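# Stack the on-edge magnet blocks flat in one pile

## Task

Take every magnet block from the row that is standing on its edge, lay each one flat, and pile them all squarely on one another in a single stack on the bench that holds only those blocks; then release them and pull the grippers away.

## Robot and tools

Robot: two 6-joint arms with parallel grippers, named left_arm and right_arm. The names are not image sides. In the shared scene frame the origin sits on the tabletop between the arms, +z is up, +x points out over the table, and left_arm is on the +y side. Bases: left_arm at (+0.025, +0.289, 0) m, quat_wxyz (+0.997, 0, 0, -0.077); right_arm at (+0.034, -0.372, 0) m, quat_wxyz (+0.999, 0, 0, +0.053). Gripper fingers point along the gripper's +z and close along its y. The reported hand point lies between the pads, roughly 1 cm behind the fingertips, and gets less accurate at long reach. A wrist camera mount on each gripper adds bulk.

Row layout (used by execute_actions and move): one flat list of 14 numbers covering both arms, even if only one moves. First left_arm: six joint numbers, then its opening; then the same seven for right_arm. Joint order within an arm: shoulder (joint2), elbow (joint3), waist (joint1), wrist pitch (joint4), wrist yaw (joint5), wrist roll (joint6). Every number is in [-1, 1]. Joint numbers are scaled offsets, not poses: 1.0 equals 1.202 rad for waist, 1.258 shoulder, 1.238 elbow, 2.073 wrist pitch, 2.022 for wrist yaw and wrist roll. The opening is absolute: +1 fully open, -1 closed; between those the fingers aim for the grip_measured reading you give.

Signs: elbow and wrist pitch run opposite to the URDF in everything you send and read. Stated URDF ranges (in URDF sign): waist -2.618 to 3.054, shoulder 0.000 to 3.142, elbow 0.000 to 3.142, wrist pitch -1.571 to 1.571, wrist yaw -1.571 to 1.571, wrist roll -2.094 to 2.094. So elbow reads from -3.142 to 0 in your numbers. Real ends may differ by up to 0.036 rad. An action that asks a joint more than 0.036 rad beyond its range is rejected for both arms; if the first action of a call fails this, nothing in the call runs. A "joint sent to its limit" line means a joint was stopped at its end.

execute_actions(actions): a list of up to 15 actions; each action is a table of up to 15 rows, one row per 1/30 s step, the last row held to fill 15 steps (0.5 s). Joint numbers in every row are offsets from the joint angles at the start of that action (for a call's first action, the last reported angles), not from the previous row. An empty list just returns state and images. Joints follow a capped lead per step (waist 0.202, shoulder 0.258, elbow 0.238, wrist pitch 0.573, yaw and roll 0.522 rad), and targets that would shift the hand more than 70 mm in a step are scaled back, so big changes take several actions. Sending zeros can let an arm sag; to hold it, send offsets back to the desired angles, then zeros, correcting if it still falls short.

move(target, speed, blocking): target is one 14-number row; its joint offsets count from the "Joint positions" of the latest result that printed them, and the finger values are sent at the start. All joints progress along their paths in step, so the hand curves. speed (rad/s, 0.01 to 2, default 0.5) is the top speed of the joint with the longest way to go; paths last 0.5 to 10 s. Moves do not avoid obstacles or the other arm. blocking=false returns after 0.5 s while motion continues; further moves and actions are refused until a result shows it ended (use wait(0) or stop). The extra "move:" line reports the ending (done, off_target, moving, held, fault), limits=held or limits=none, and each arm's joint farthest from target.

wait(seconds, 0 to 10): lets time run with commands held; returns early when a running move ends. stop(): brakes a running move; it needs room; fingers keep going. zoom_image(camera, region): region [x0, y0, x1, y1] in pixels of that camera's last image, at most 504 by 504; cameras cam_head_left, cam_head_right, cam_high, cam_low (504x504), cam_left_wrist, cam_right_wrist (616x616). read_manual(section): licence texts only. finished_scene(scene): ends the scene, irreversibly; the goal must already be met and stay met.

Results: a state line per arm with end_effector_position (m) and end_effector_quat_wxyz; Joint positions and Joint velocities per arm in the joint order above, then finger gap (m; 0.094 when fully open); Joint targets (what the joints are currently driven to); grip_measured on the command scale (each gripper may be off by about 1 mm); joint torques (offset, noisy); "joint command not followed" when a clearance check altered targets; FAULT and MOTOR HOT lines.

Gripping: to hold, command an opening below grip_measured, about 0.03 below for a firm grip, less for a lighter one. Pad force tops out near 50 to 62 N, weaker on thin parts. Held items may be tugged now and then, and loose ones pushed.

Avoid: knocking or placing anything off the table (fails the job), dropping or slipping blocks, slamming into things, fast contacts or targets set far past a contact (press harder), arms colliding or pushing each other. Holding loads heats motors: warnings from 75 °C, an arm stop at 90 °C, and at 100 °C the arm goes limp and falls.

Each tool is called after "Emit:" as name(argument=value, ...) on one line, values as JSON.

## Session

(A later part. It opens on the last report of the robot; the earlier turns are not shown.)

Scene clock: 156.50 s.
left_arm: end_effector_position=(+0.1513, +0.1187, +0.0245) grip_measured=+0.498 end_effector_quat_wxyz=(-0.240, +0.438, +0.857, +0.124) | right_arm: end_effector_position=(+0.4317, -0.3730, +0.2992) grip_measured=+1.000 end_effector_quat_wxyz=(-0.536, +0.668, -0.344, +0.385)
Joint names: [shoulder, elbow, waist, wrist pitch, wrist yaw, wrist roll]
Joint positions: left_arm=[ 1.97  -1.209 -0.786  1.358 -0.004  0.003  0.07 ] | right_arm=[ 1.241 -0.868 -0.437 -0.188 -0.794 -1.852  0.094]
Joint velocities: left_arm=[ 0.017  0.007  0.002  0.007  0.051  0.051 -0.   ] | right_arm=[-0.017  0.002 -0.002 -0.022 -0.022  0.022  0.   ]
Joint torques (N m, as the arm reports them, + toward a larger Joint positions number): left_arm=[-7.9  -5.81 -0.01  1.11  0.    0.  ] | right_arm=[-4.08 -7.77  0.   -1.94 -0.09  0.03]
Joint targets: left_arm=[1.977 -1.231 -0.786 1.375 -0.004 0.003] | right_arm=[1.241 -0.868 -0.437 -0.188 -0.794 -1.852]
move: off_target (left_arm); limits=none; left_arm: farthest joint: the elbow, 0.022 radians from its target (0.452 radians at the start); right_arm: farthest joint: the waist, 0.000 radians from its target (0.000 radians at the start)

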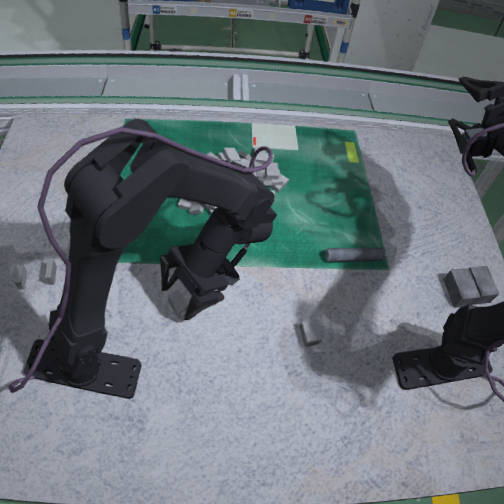

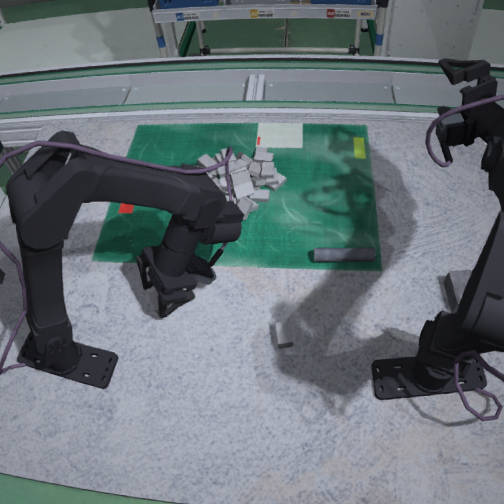

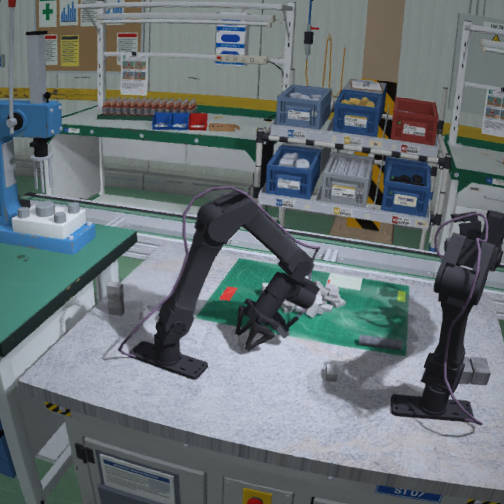

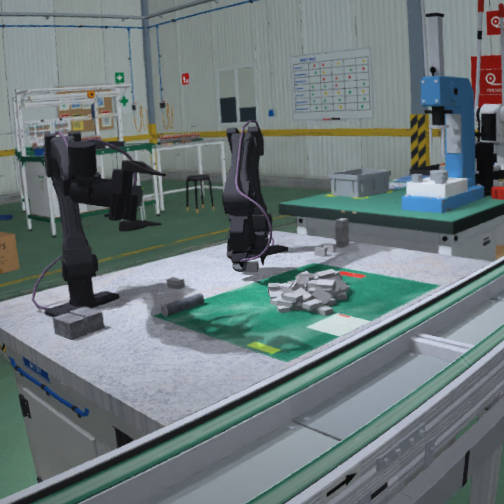

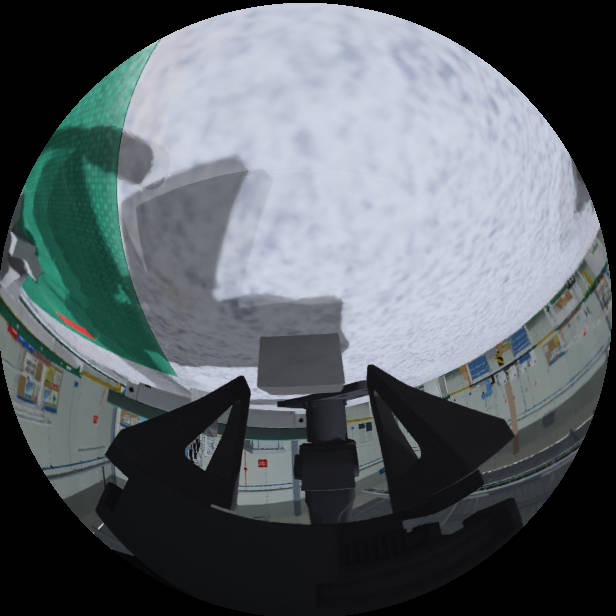

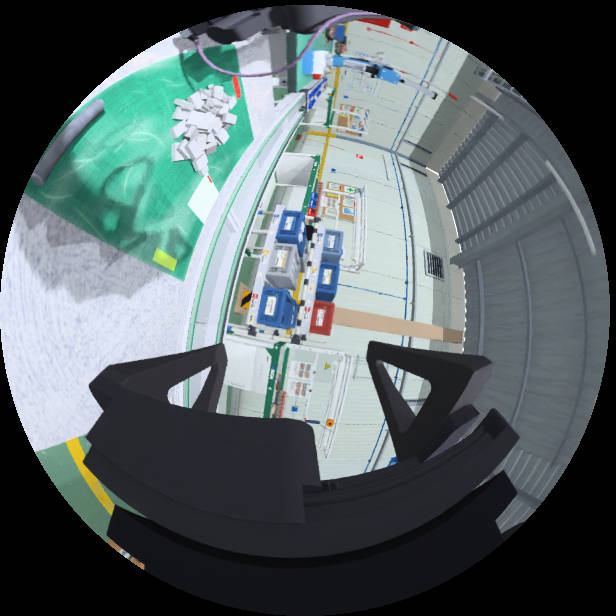

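Emit:
move(target=[0.018,0.0,0,-0.02,0,0,0.5,0,0,0,0,0,0,1], speed=0.1)

Scene clock: 160.33 s.
left_arm: end_effector_position=(+0.1530, +0.1164, +0.0196) grip_measured=+0.498 end_effector_quat_wxyz=(-0.238, +0.439, +0.858, +0.123) | right_arm: end_effector_position=(+0.4317, -0.3730, +0.2992) grip_measured=+1.000 end_effector_quat_wxyz=(-0.536, +0.668, -0.344, +0.385)
Joint names: [shoulder, elbow, waist, wrist pitch, wrist yaw, wrist roll]
Joint positions: left_arm=[ 1.982 -1.209 -0.786  1.339 -0.004  0.003  0.07 ] | right_arm=[ 1.241 -0.868 -0.437 -0.188 -0.794 -1.852  0.094]
Joint velocities: left_arm=[ 0.002  0.007 -0.012  0.007  0.051 -0.007 -0.   ] | right_arm=[ 0.012 -0.007 -0.012 -0.051 -0.051 -0.095  0.   ]
Joint torques (N m, as the arm reports them, + toward a larger Joint positions number): left_arm=[-7.82 -4.22  0.03  0.69  0.    0.  ] | right_arm=[-4.03 -7.74 -0.04 -1.93 -0.08  0.04]
Joint targets: left_arm=[1.992 -1.209 -0.786 1.316 -0.004 0.003] | right_arm=[1.241 -0.868 -0.437 -0.188 -0.794 -1.852]
move: off_target (left_arm); limits=none; left_arm: farthest joint: the wrist pitch, 0.022 radians from its target (0.042 radians at the start); right_arm: farthest joint: the waist, 0.000 radians from its target (0.000 radians at the start)

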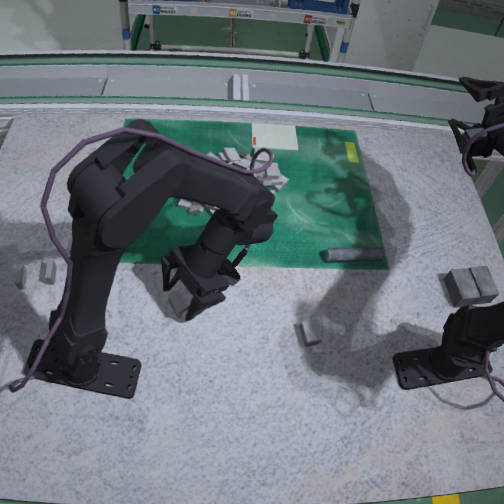

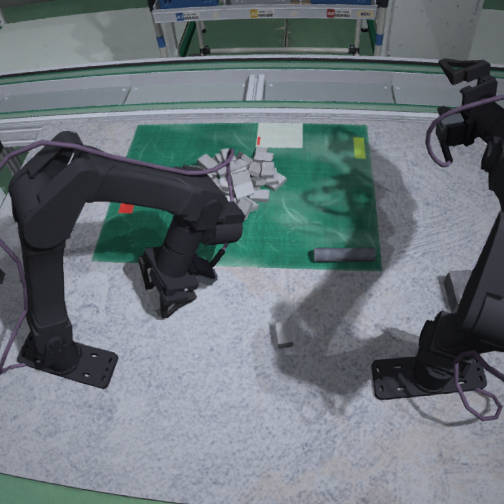

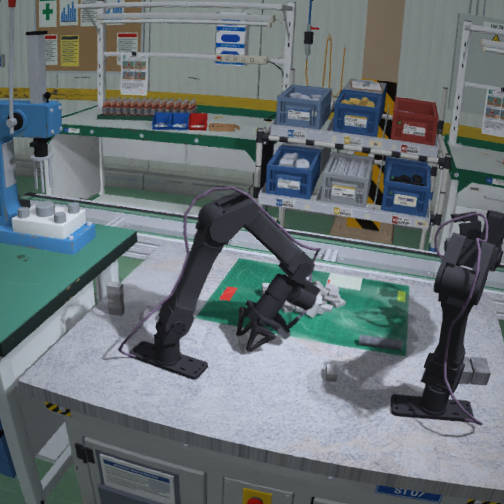

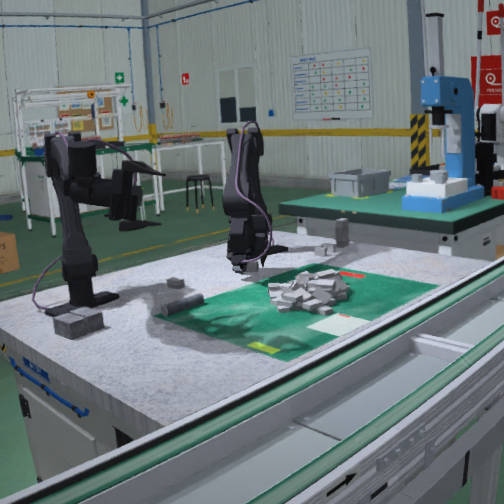

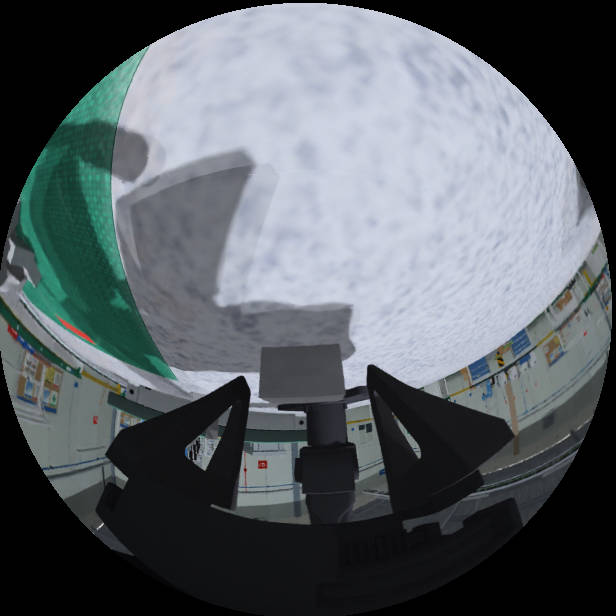

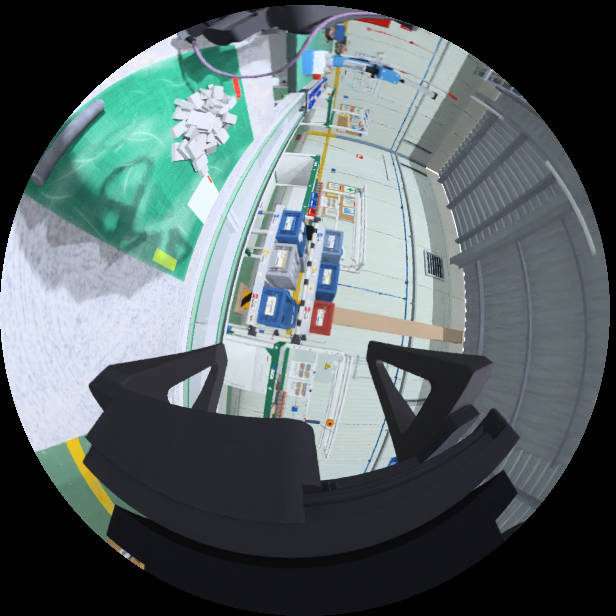

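Emit:
execute_actions(actions=[[[0,0,0,0,0,0,0,0,0,0,0,0,0,1]],[[0,0,0,0,0,0,-0.3,0,0,0,0,0,0,1]],[[0,0,0,0,0,0,-0.3,0,0,0,0,0,0,1]]])

Emit:
move(target=[-0.085,-0.095,0,0.083,0,0,-0.3,0,0,0,0,0,0,1], speed=0.3)

Emit:
move(target=[-0.3,0.1,-0.395,-0.62,0,0,-0.3,0,0,0,0,0,0,1], speed=0.8)

Emit:
move(target=[0,0.53,0,-0.35,0,0,-0.3,0,0,0,0,0,0,1], speed=0.6)

Scene clock: 170.20 s.
left_arm: end_effector_position=(+0.1531, +0.1163, +0.0196) grip_measured=-0.145 end_effector_quat_wxyz=(-0.237, +0.439, +0.858, +0.122) | right_arm: end_effector_position=(+0.4317, -0.3730, +0.2992) grip_measured=+1.000 end_effector_quat_wxyz=(-0.536, +0.668, -0.344, +0.385)
Joint names: [shoulder, elbow, waist, wrist pitch, wrist yaw, wrist roll]
Joint positions: left_arm=[ 1.982 -1.209 -0.786  1.338 -0.004  0.003  0.04 ] | right_arm=[ 1.241 -0.868 -0.437 -0.188 -0.794 -1.852  0.094]
Joint velocities: left_arm=[-0.002  0.002 -0.022 -0.037 -0.007  0.007 -0.   ] | right_arm=[ 0.002  0.012 -0.007 -0.081  0.139 -0.022  0.   ]
Joint torques (N m, as the arm reports them, + toward a larger Joint positions number): left_arm=[-8.62 -4.22  0.    0.92  0.    0.02] | right_arm=[-4.05 -7.77  0.01 -1.92 -0.07  0.05]
Joint targets: left_arm=[1.982 -1.209 -0.786 1.338 -0.004 0.003] | right_arm=[1.241 -0.868 -0.437 -0.188 -0.794 -1.852]

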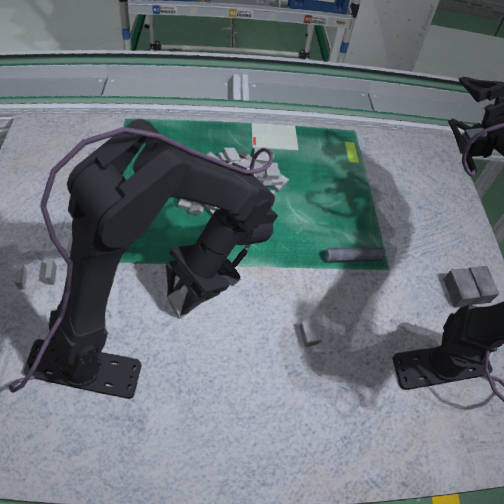

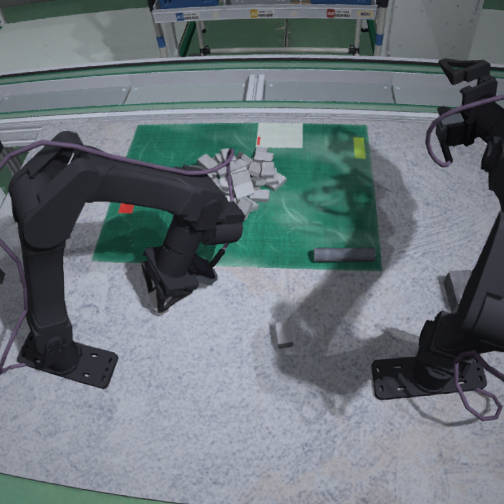

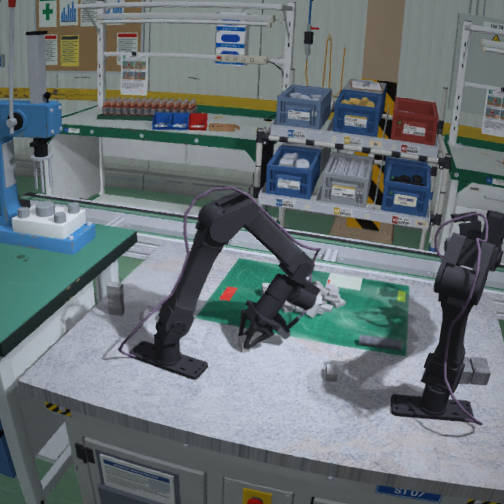

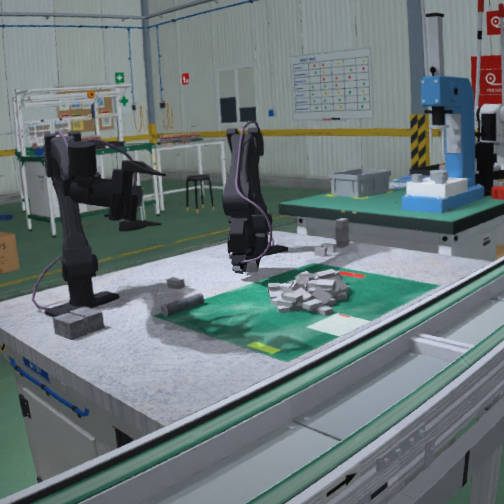

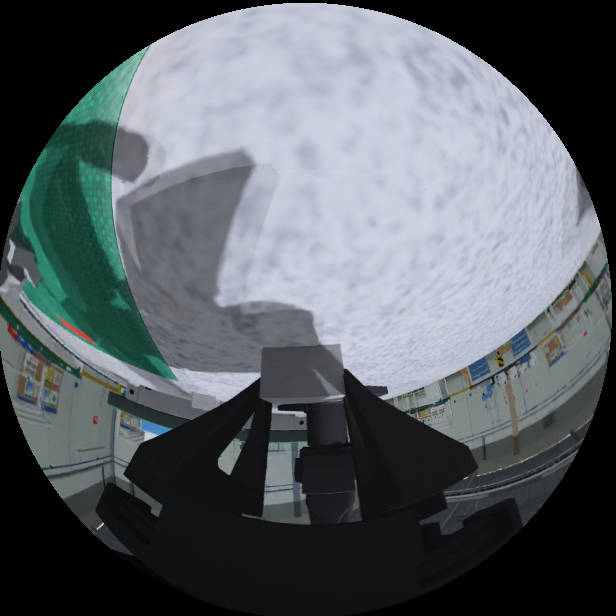

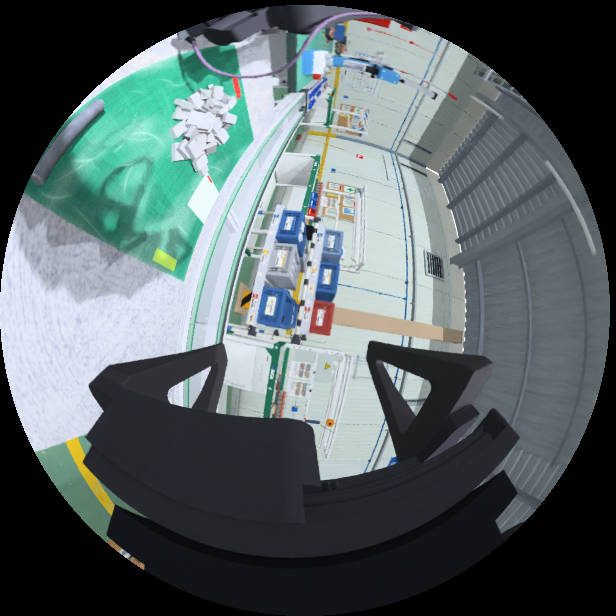

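Scene clock: 171.40 s.
left_arm: end_effector_position=(+0.1586, +0.1087, +0.0637) grip_measured=-0.145 end_effector_quat_wxyz=(-0.215, +0.442, +0.864, +0.111) | right_arm: end_effector_position=(+0.4317, -0.3730, +0.2992) grip_measured=+1.000 end_effector_quat_wxyz=(-0.536, +0.668, -0.344, +0.385)
Joint names: [shoulder, elbow, waist, wrist pitch, wrist yaw, wrist roll]
Joint positions: left_arm=[ 1.894 -1.306 -0.786  1.471 -0.004  0.003  0.04 ] | right_arm=[ 1.241 -0.868 -0.437 -0.188 -0.794 -1.852  0.094]
Joint velocities: left_arm=[-0.007  0.007 -0.012  0.037  0.081  0.066 -0.   ] | right_arm=[-0.012  0.022 -0.002  0.051  0.022 -0.022  0.   ]
Joint torques (N m, as the arm reports them, + toward a larger Joint positions number): left_arm=[-9.77 -6.19  0.04  1.27  0.    0.  ] | right_arm=[-4.02 -7.73  0.05 -1.93 -0.09  0.05]
Joint targets: left_arm=[1.875 -1.327 -0.786 1.510 -0.004 0.003] | right_arm=[1.241 -0.868 -0.437 -0.188 -0.794 -1.852]
move: off_target (left_arm); limits=none; left_arm: farthest joint: the wrist pitch, 0.039 radians from its target (0.172 radians at the start); right_arm: farthest joint: the waist, 0.000 radians from its target (0.000 radians at the start)

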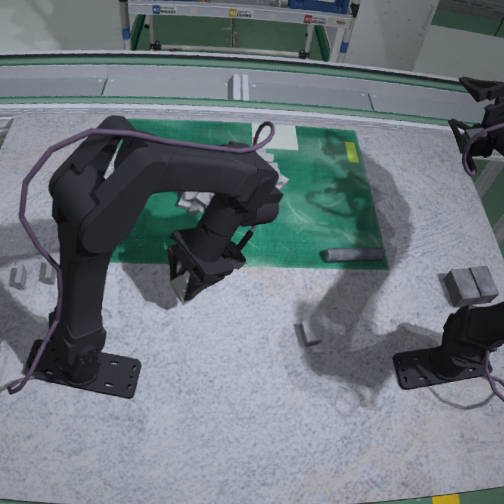

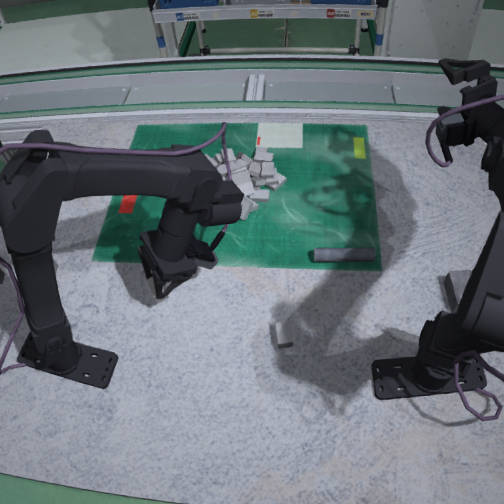

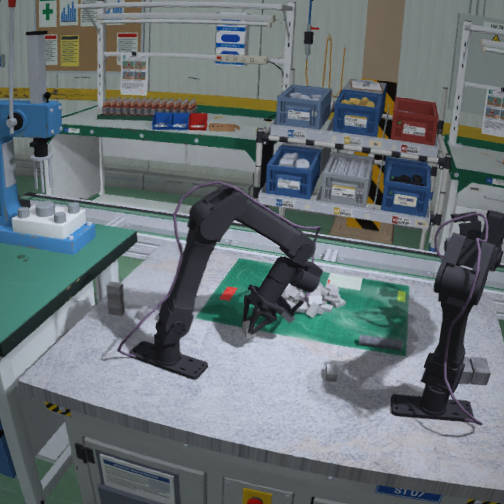

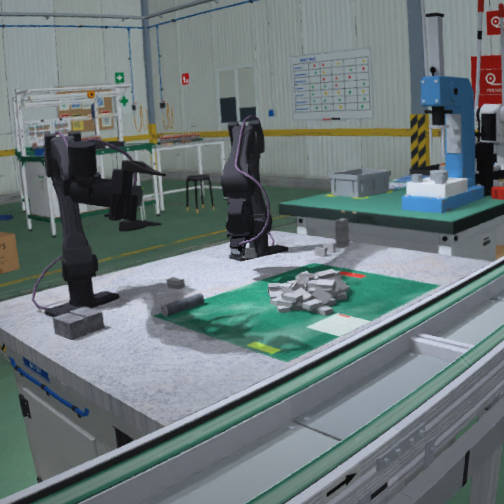

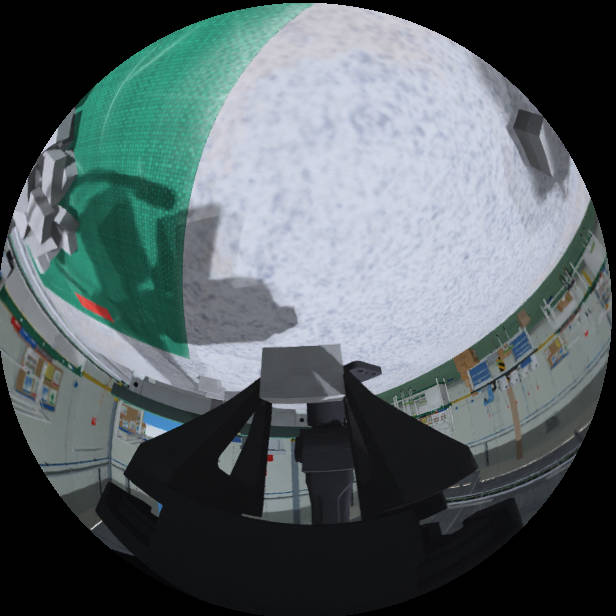

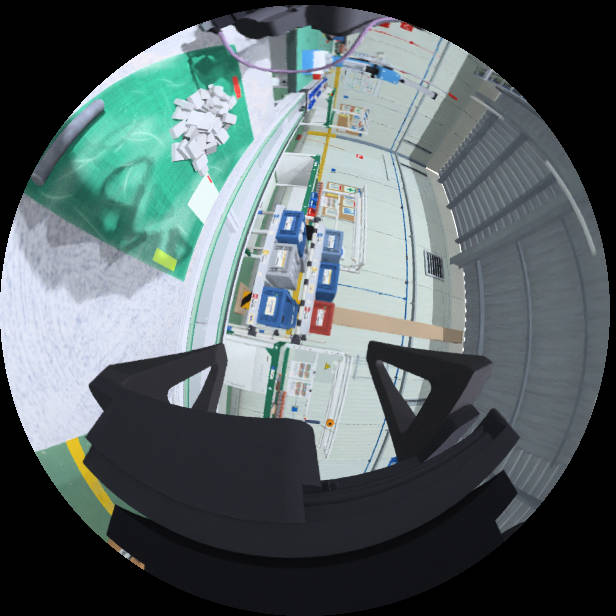

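Scene clock: 173.70 s.
left_arm: end_effector_position=(+0.1017, -0.1744, +0.2149) grip_measured=-0.145 end_effector_quat_wxyz=(+0.360, +0.573, +0.672, -0.303) | right_arm: end_effector_position=(+0.4317, -0.3730, +0.2992) grip_measured=+1.000 end_effector_quat_wxyz=(-0.536, +0.668, -0.344, +0.385)
Joint names: [shoulder, elbow, waist, wrist pitch, wrist yaw, wrist roll]
Joint positions: left_arm=[ 1.543 -1.187 -1.256  0.236 -0.004  0.003  0.04 ] | right_arm=[ 1.241 -0.868 -0.437 -0.188 -0.794 -1.852  0.094]
Joint velocities: left_arm=[-0.007  0.007 -0.022  0.007  0.037  0.007 -0.001] | right_arm=[-0.012  0.012  0.007  0.022  0.037 -0.022  0.   ]
Joint torques (N m, as the arm reports them, + toward a larger Joint positions number): left_arm=[-9.39 -6.64 -0.39 -2.6   0.01 -0.01] | right_arm=[-4.03 -7.78 -0.01 -1.94 -0.08  0.04]
Joint targets: left_arm=[1.517 -1.182 -1.260 0.186 -0.005 0.003] | right_arm=[1.241 -0.868 -0.437 -0.188 -0.794 -1.852]
move: off_target (left_arm); limits=none; left_arm: farthest joint: the wrist pitch, 0.051 radians from its target (1.285 radians at the start); right_arm: farthest joint: the waist, 0.000 radians from its target (0.000 radians at the start)

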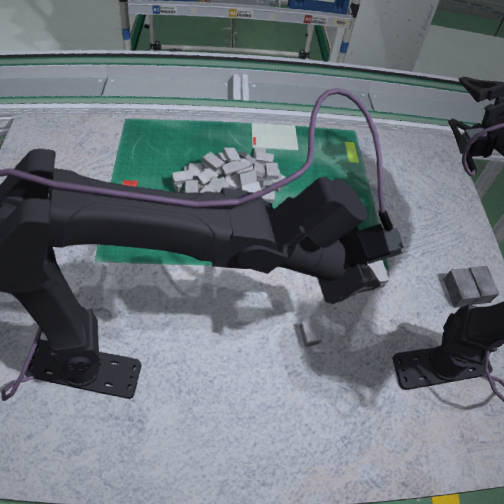

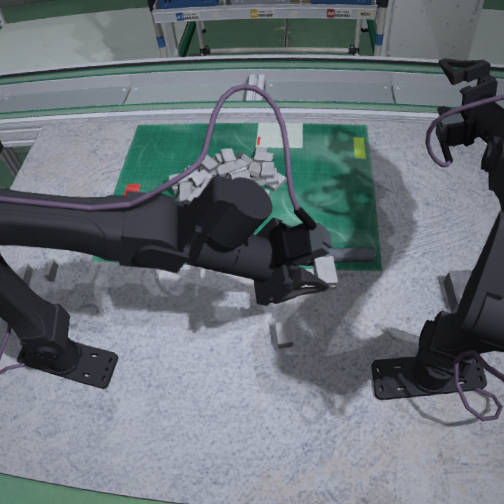

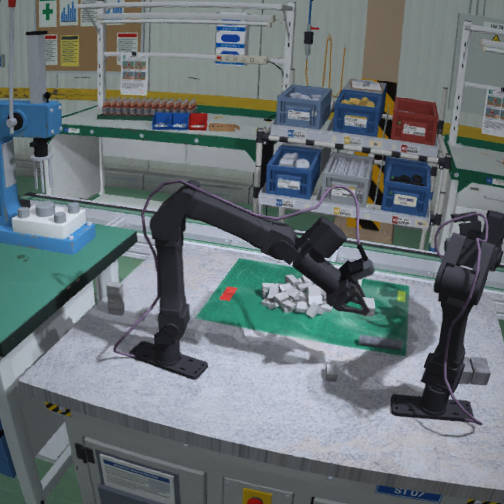

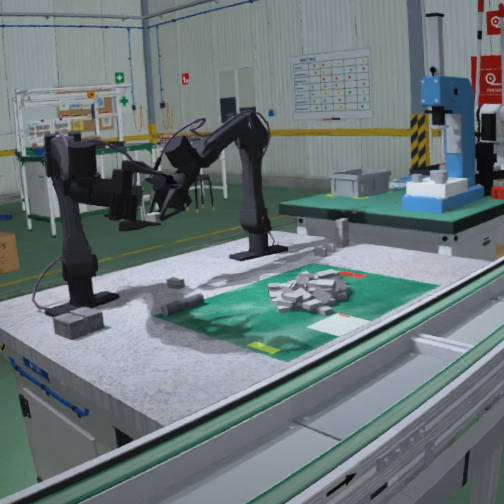

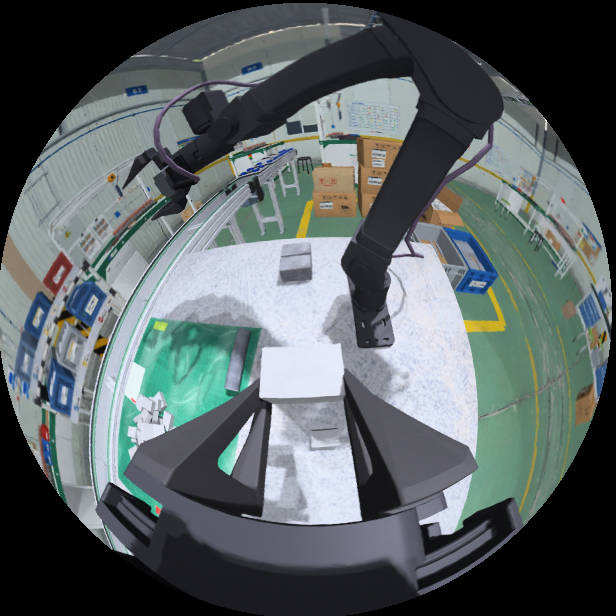

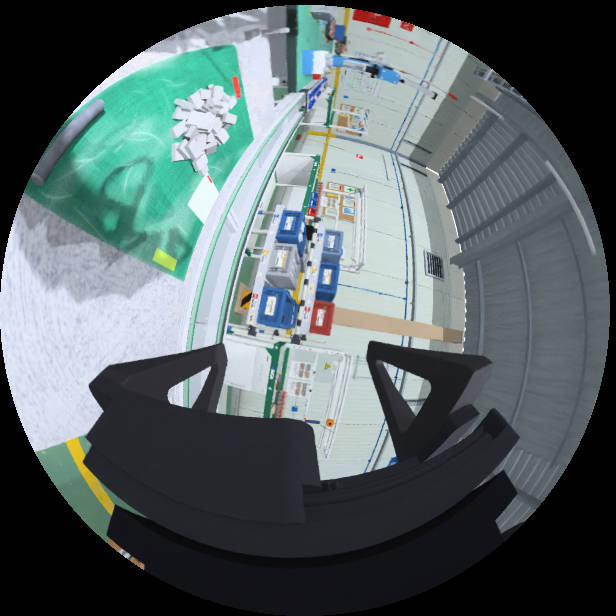

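Scene clock: 175.70 s.
left_arm: end_effector_position=(+0.0908, -0.1070, +0.0704) grip_measured=-0.145 end_effector_quat_wxyz=(+0.365, +0.570, +0.669, -0.307) | right_arm: end_effector_position=(+0.4317, -0.3730, +0.2992) grip_measured=+1.000 end_effector_quat_wxyz=(-0.536, +0.668, -0.344, +0.385)
Joint names: [shoulder, elbow, waist, wrist pitch, wrist yaw, wrist roll]
Joint positions: left_arm=[ 1.543 -0.527 -1.256 -0.438 -0.004  0.003  0.04 ] | right_arm=[ 1.241 -0.868 -0.437 -0.188 -0.794 -1.852  0.094]
Joint velocities: left_arm=[-0.002  0.002 -0.017 -0.037 -0.022 -0.037 -0.   ] | right_arm=[-0.022  0.017  0.007  0.037  0.022  0.007  0.   ]
Joint torques (N m, as the arm reports them, + toward a larger Joint positions number): left_arm=[-5.78 -5.9  -0.04 -2.62  0.   -0.01] | right_arm=[-4.   -7.79  0.01 -1.92 -0.07  0.04]
Joint targets: left_arm=[1.543 -0.531 -1.256 -0.489 -0.004 0.003] | right_arm=[1.241 -0.868 -0.437 -0.188 -0.794 -1.852]
move: off_target (left_arm); limits=none; left_arm: farthest joint: the wrist pitch, 0.051 radians from its target (0.726 radians at the start); right_arm: farthest joint: the waist, 0.000 radians from its target (0.000 radians at the start)

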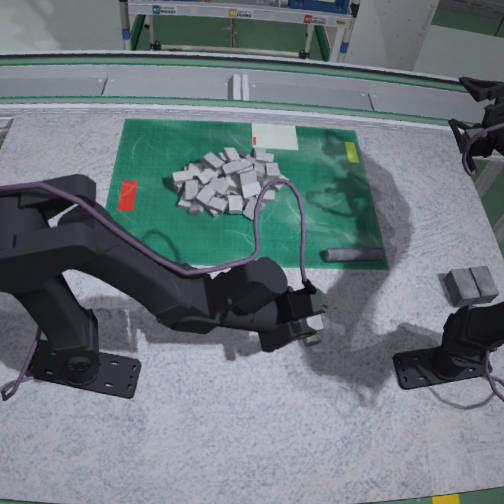

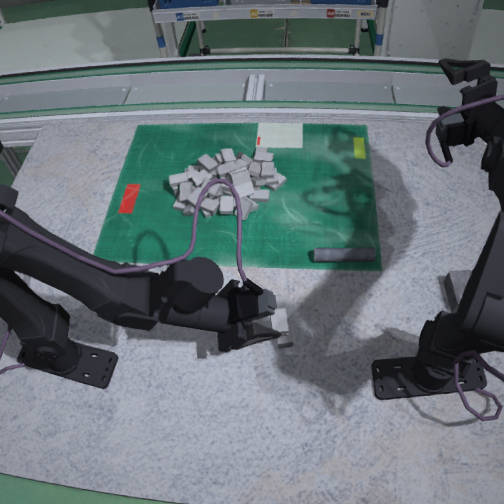

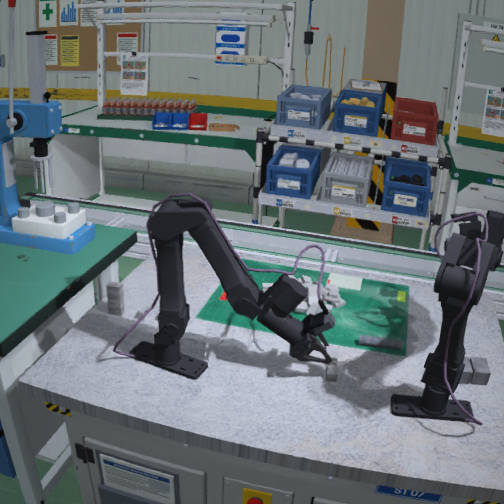

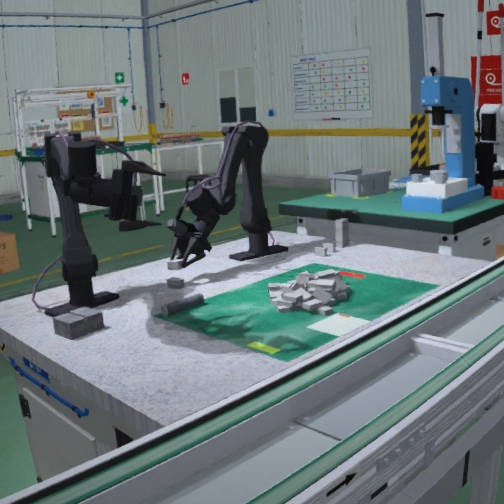

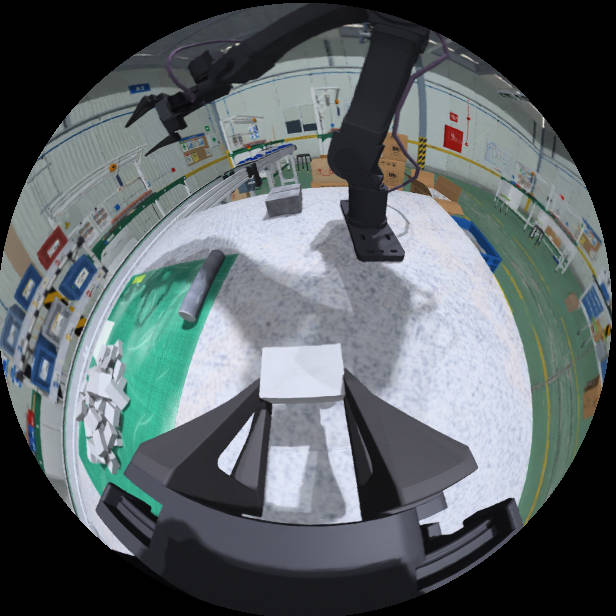

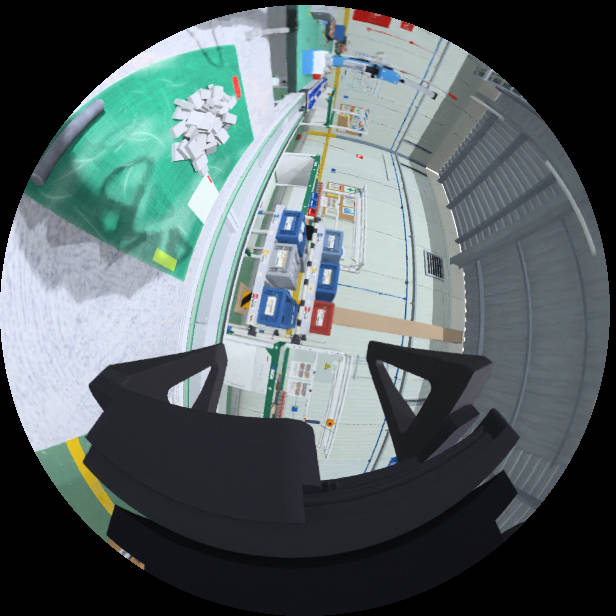

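Emit:
move(target=[0.11,0.034,0,-0.125,0,0,-0.3,0,0,0,0,0,0,1], speed=0.2)

Emit:
zoom_image(camera="cam_high", region=[280,320,380,400])

Emit:
zoom_image(camera="cam_low", region=[140,230,230,310])

Scene clock: 183.93 s.
left_arm: end_effector_position=(+0.0919, -0.1139, +0.0472) grip_measured=-0.145 end_effector_quat_wxyz=(+0.376, +0.565, +0.663, -0.316) | right_arm: end_effector_position=(+0.4317, -0.3730, +0.2992) grip_measured=+1.000 end_effector_quat_wxyz=(-0.536, +0.668, -0.344, +0.385)
Joint names: [shoulder, elbow, waist, wrist pitch, wrist yaw, wrist roll]
Joint positions: left_arm=[ 1.68  -0.49  -1.256 -0.646 -0.004  0.003  0.04 ] | right_arm=[ 1.241 -0.868 -0.437 -0.188 -0.794 -1.852  0.094]
Joint velocities: left_arm=[-0.002 -0.002 -0.002 -0.11  -0.037  0.022 -0.   ] | right_arm=[-0.002 -0.007  0.007  0.066 -0.066 -0.066  0.   ]
Joint torques (N m, as the arm reports them, + toward a larger Joint positions number): left_arm=[-6.29 -4.6  -0.01 -2.63  0.01 -0.01] | right_arm=[-4.01 -7.77  0.01 -1.92 -0.09  0.05]
Joint targets: left_arm=[1.681 -0.485 -1.256 -0.698 -0.004 0.003] | right_arm=[1.241 -0.868 -0.437 -0.188 -0.794 -1.852]
move: off_target (left_arm); limits=none; left_arm: farthest joint: the wrist pitch, 0.051 radians from its target (0.259 radians at the start); right_arm: farthest joint: the waist, 0.000 radians from its target (0.000 radians at the start)

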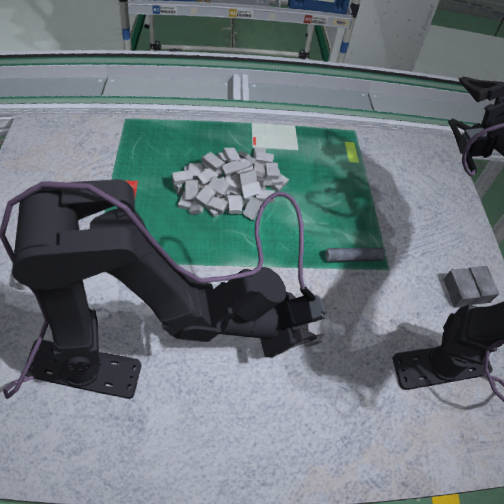

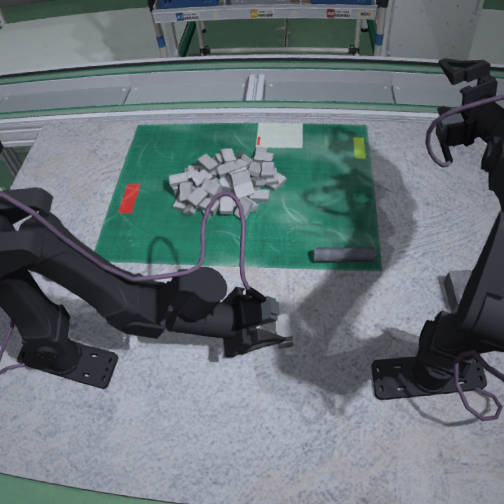

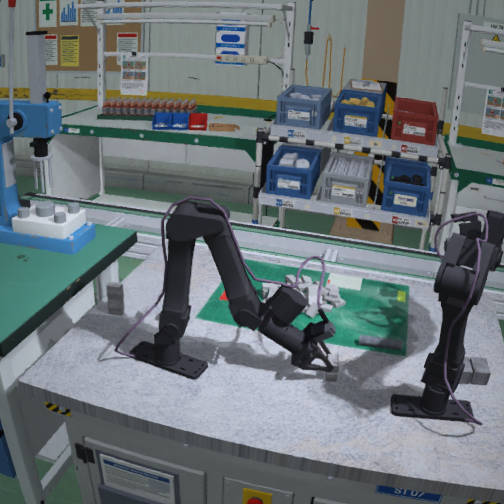

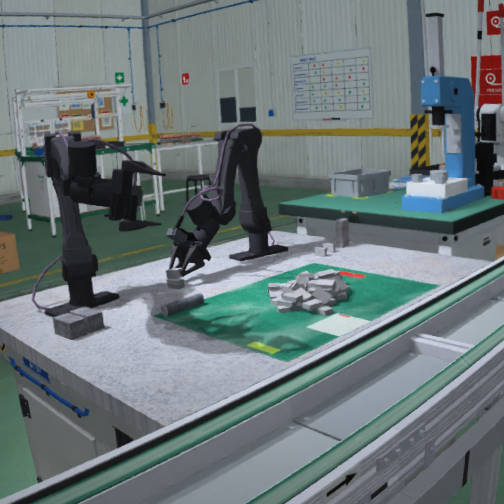

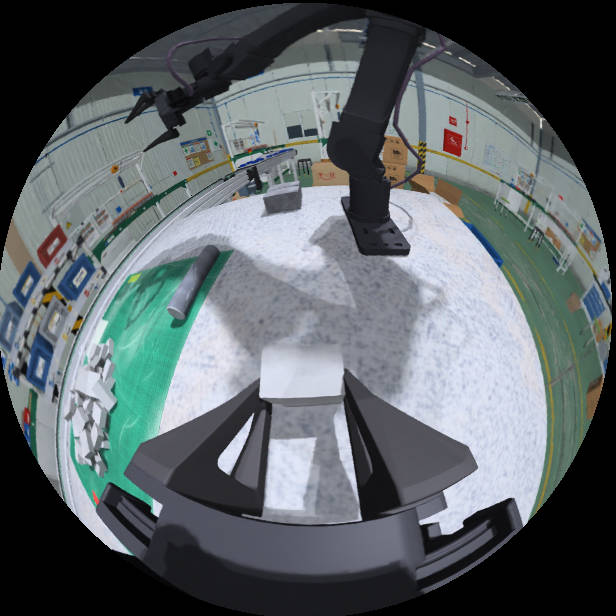

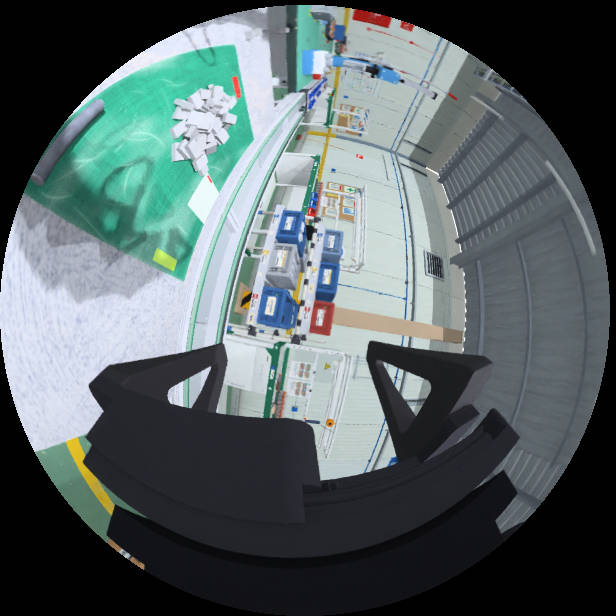

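Region (280, 320, 380, 400) of cam_high's 504x504 image, scaled by 5.040, with more detail than that image has; it fills the top 403 rows of this view, and the rest is white.

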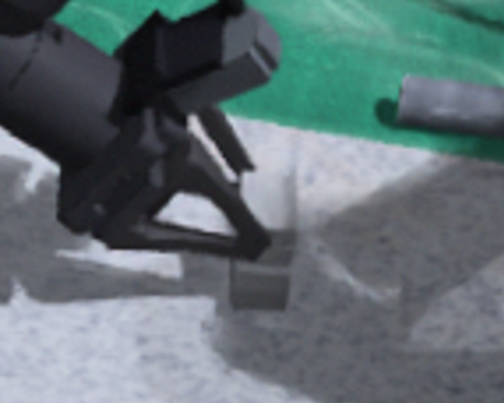

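Region (140, 230, 230, 310) of cam_low's 504x504 image, scaled by 5.600, with more detail than that image has.

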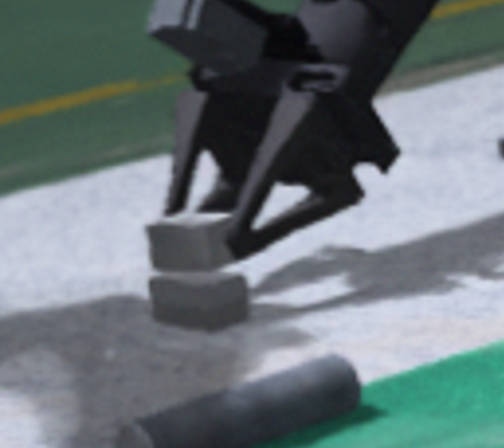

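Emit:
move(target=[0.022,0.01,0,-0.034,0,0,-0.3,0,0,0,0,0,0,1], speed=0.05)

Emit:
zoom_image(camera="cam_high", region=[280,320,380,400])

Emit:
zoom_image(camera="cam_low", region=[140,230,230,310])

Scene clock: 190.80 s.
left_arm: end_effector_position=(+0.0921, -0.1153, +0.0434) grip_measured=-0.145 end_effector_quat_wxyz=(+0.376, +0.565, +0.663, -0.317) | right_arm: end_effector_position=(+0.4317, -0.3730, +0.2992) grip_measured=+1.000 end_effector_quat_wxyz=(-0.536, +0.668, -0.344, +0.385)
Joint names: [shoulder, elbow, waist, wrist pitch, wrist yaw, wrist roll]
Joint positions: left_arm=[ 1.703 -0.49  -1.256 -0.67  -0.004  0.003  0.04 ] | right_arm=[ 1.241 -0.868 -0.437 -0.188 -0.794 -1.852  0.094]
Joint velocities: left_arm=[-0.007 -0.017 -0.017  0.022 -0.051  0.037 -0.001] | right_arm=[ 0.007 -0.012 -0.007  0.007 -0.037 -0.095  0.   ]
Joint torques (N m, as the arm reports them, + toward a larger Joint positions number): left_arm=[-6.2  -3.98 -0.01 -2.57  0.    0.  ] | right_arm=[-4.04 -7.81 -0.05 -1.93 -0.09  0.03]
Joint targets: left_arm=[1.707 -0.477 -1.256 -0.716 -0.004 0.003] | right_arm=[1.241 -0.868 -0.437 -0.188 -0.794 -1.852]
move: off_target (left_arm); limits=none; left_arm: farthest joint: the wrist pitch, 0.046 radians from its target (0.071 radians at the start); right_arm: farthest joint: the waist, 0.000 radians from its target (0.000 radians at the start)

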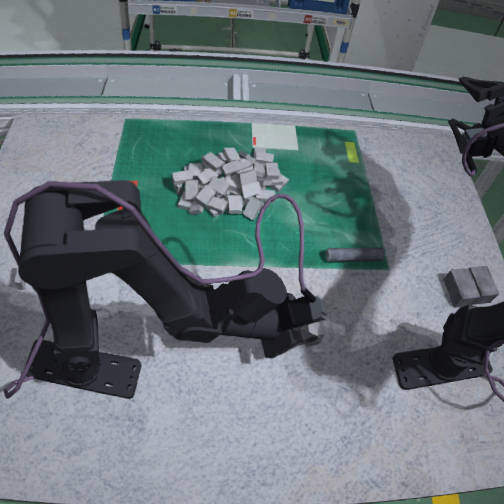

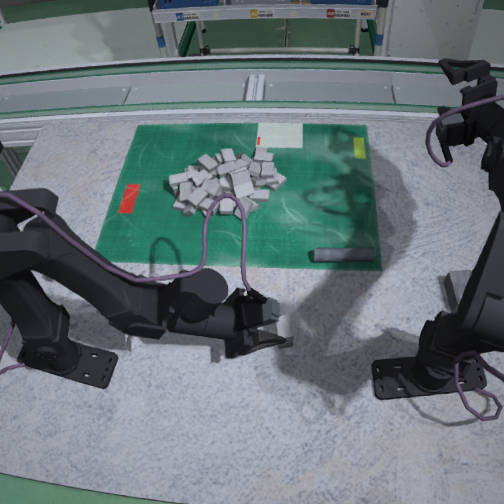

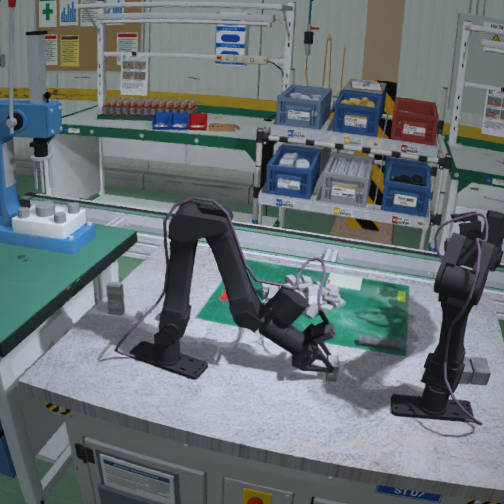

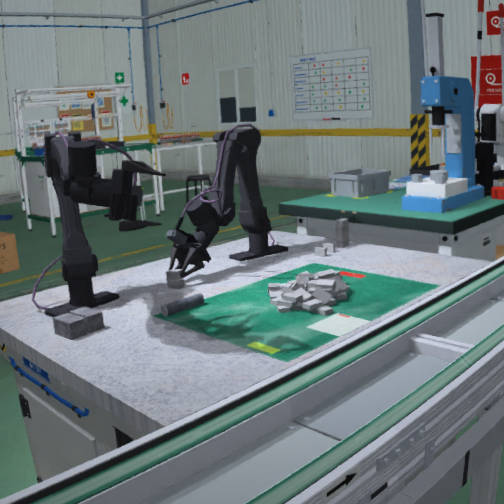

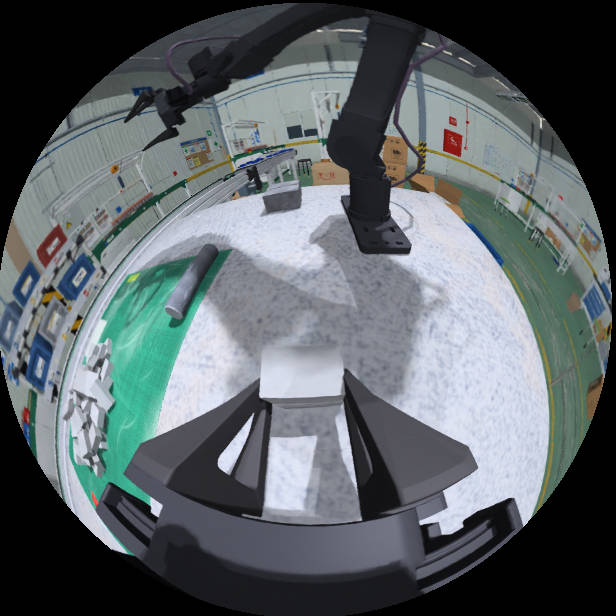

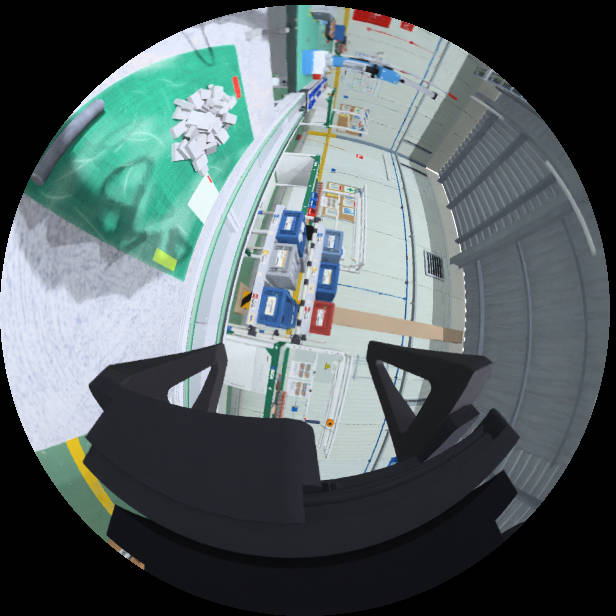

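Region (280, 320, 380, 400) of cam_high's 504x504 image, scaled by 5.040, with more detail than that image has; it fills the top 403 rows of this view, and the rest is white.

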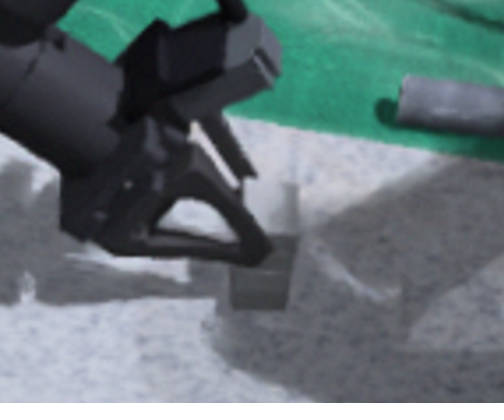

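Region (140, 230, 230, 310) of cam_low's 504x504 image, scaled by 5.600, with more detail than that image has.

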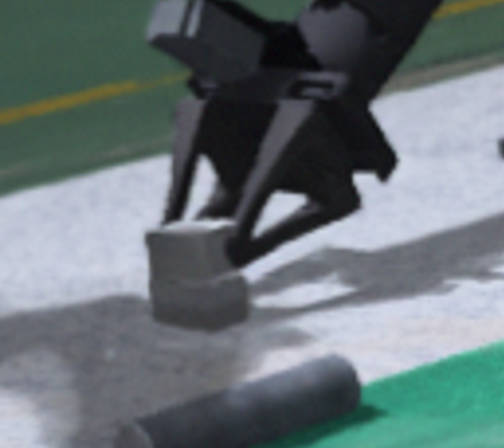

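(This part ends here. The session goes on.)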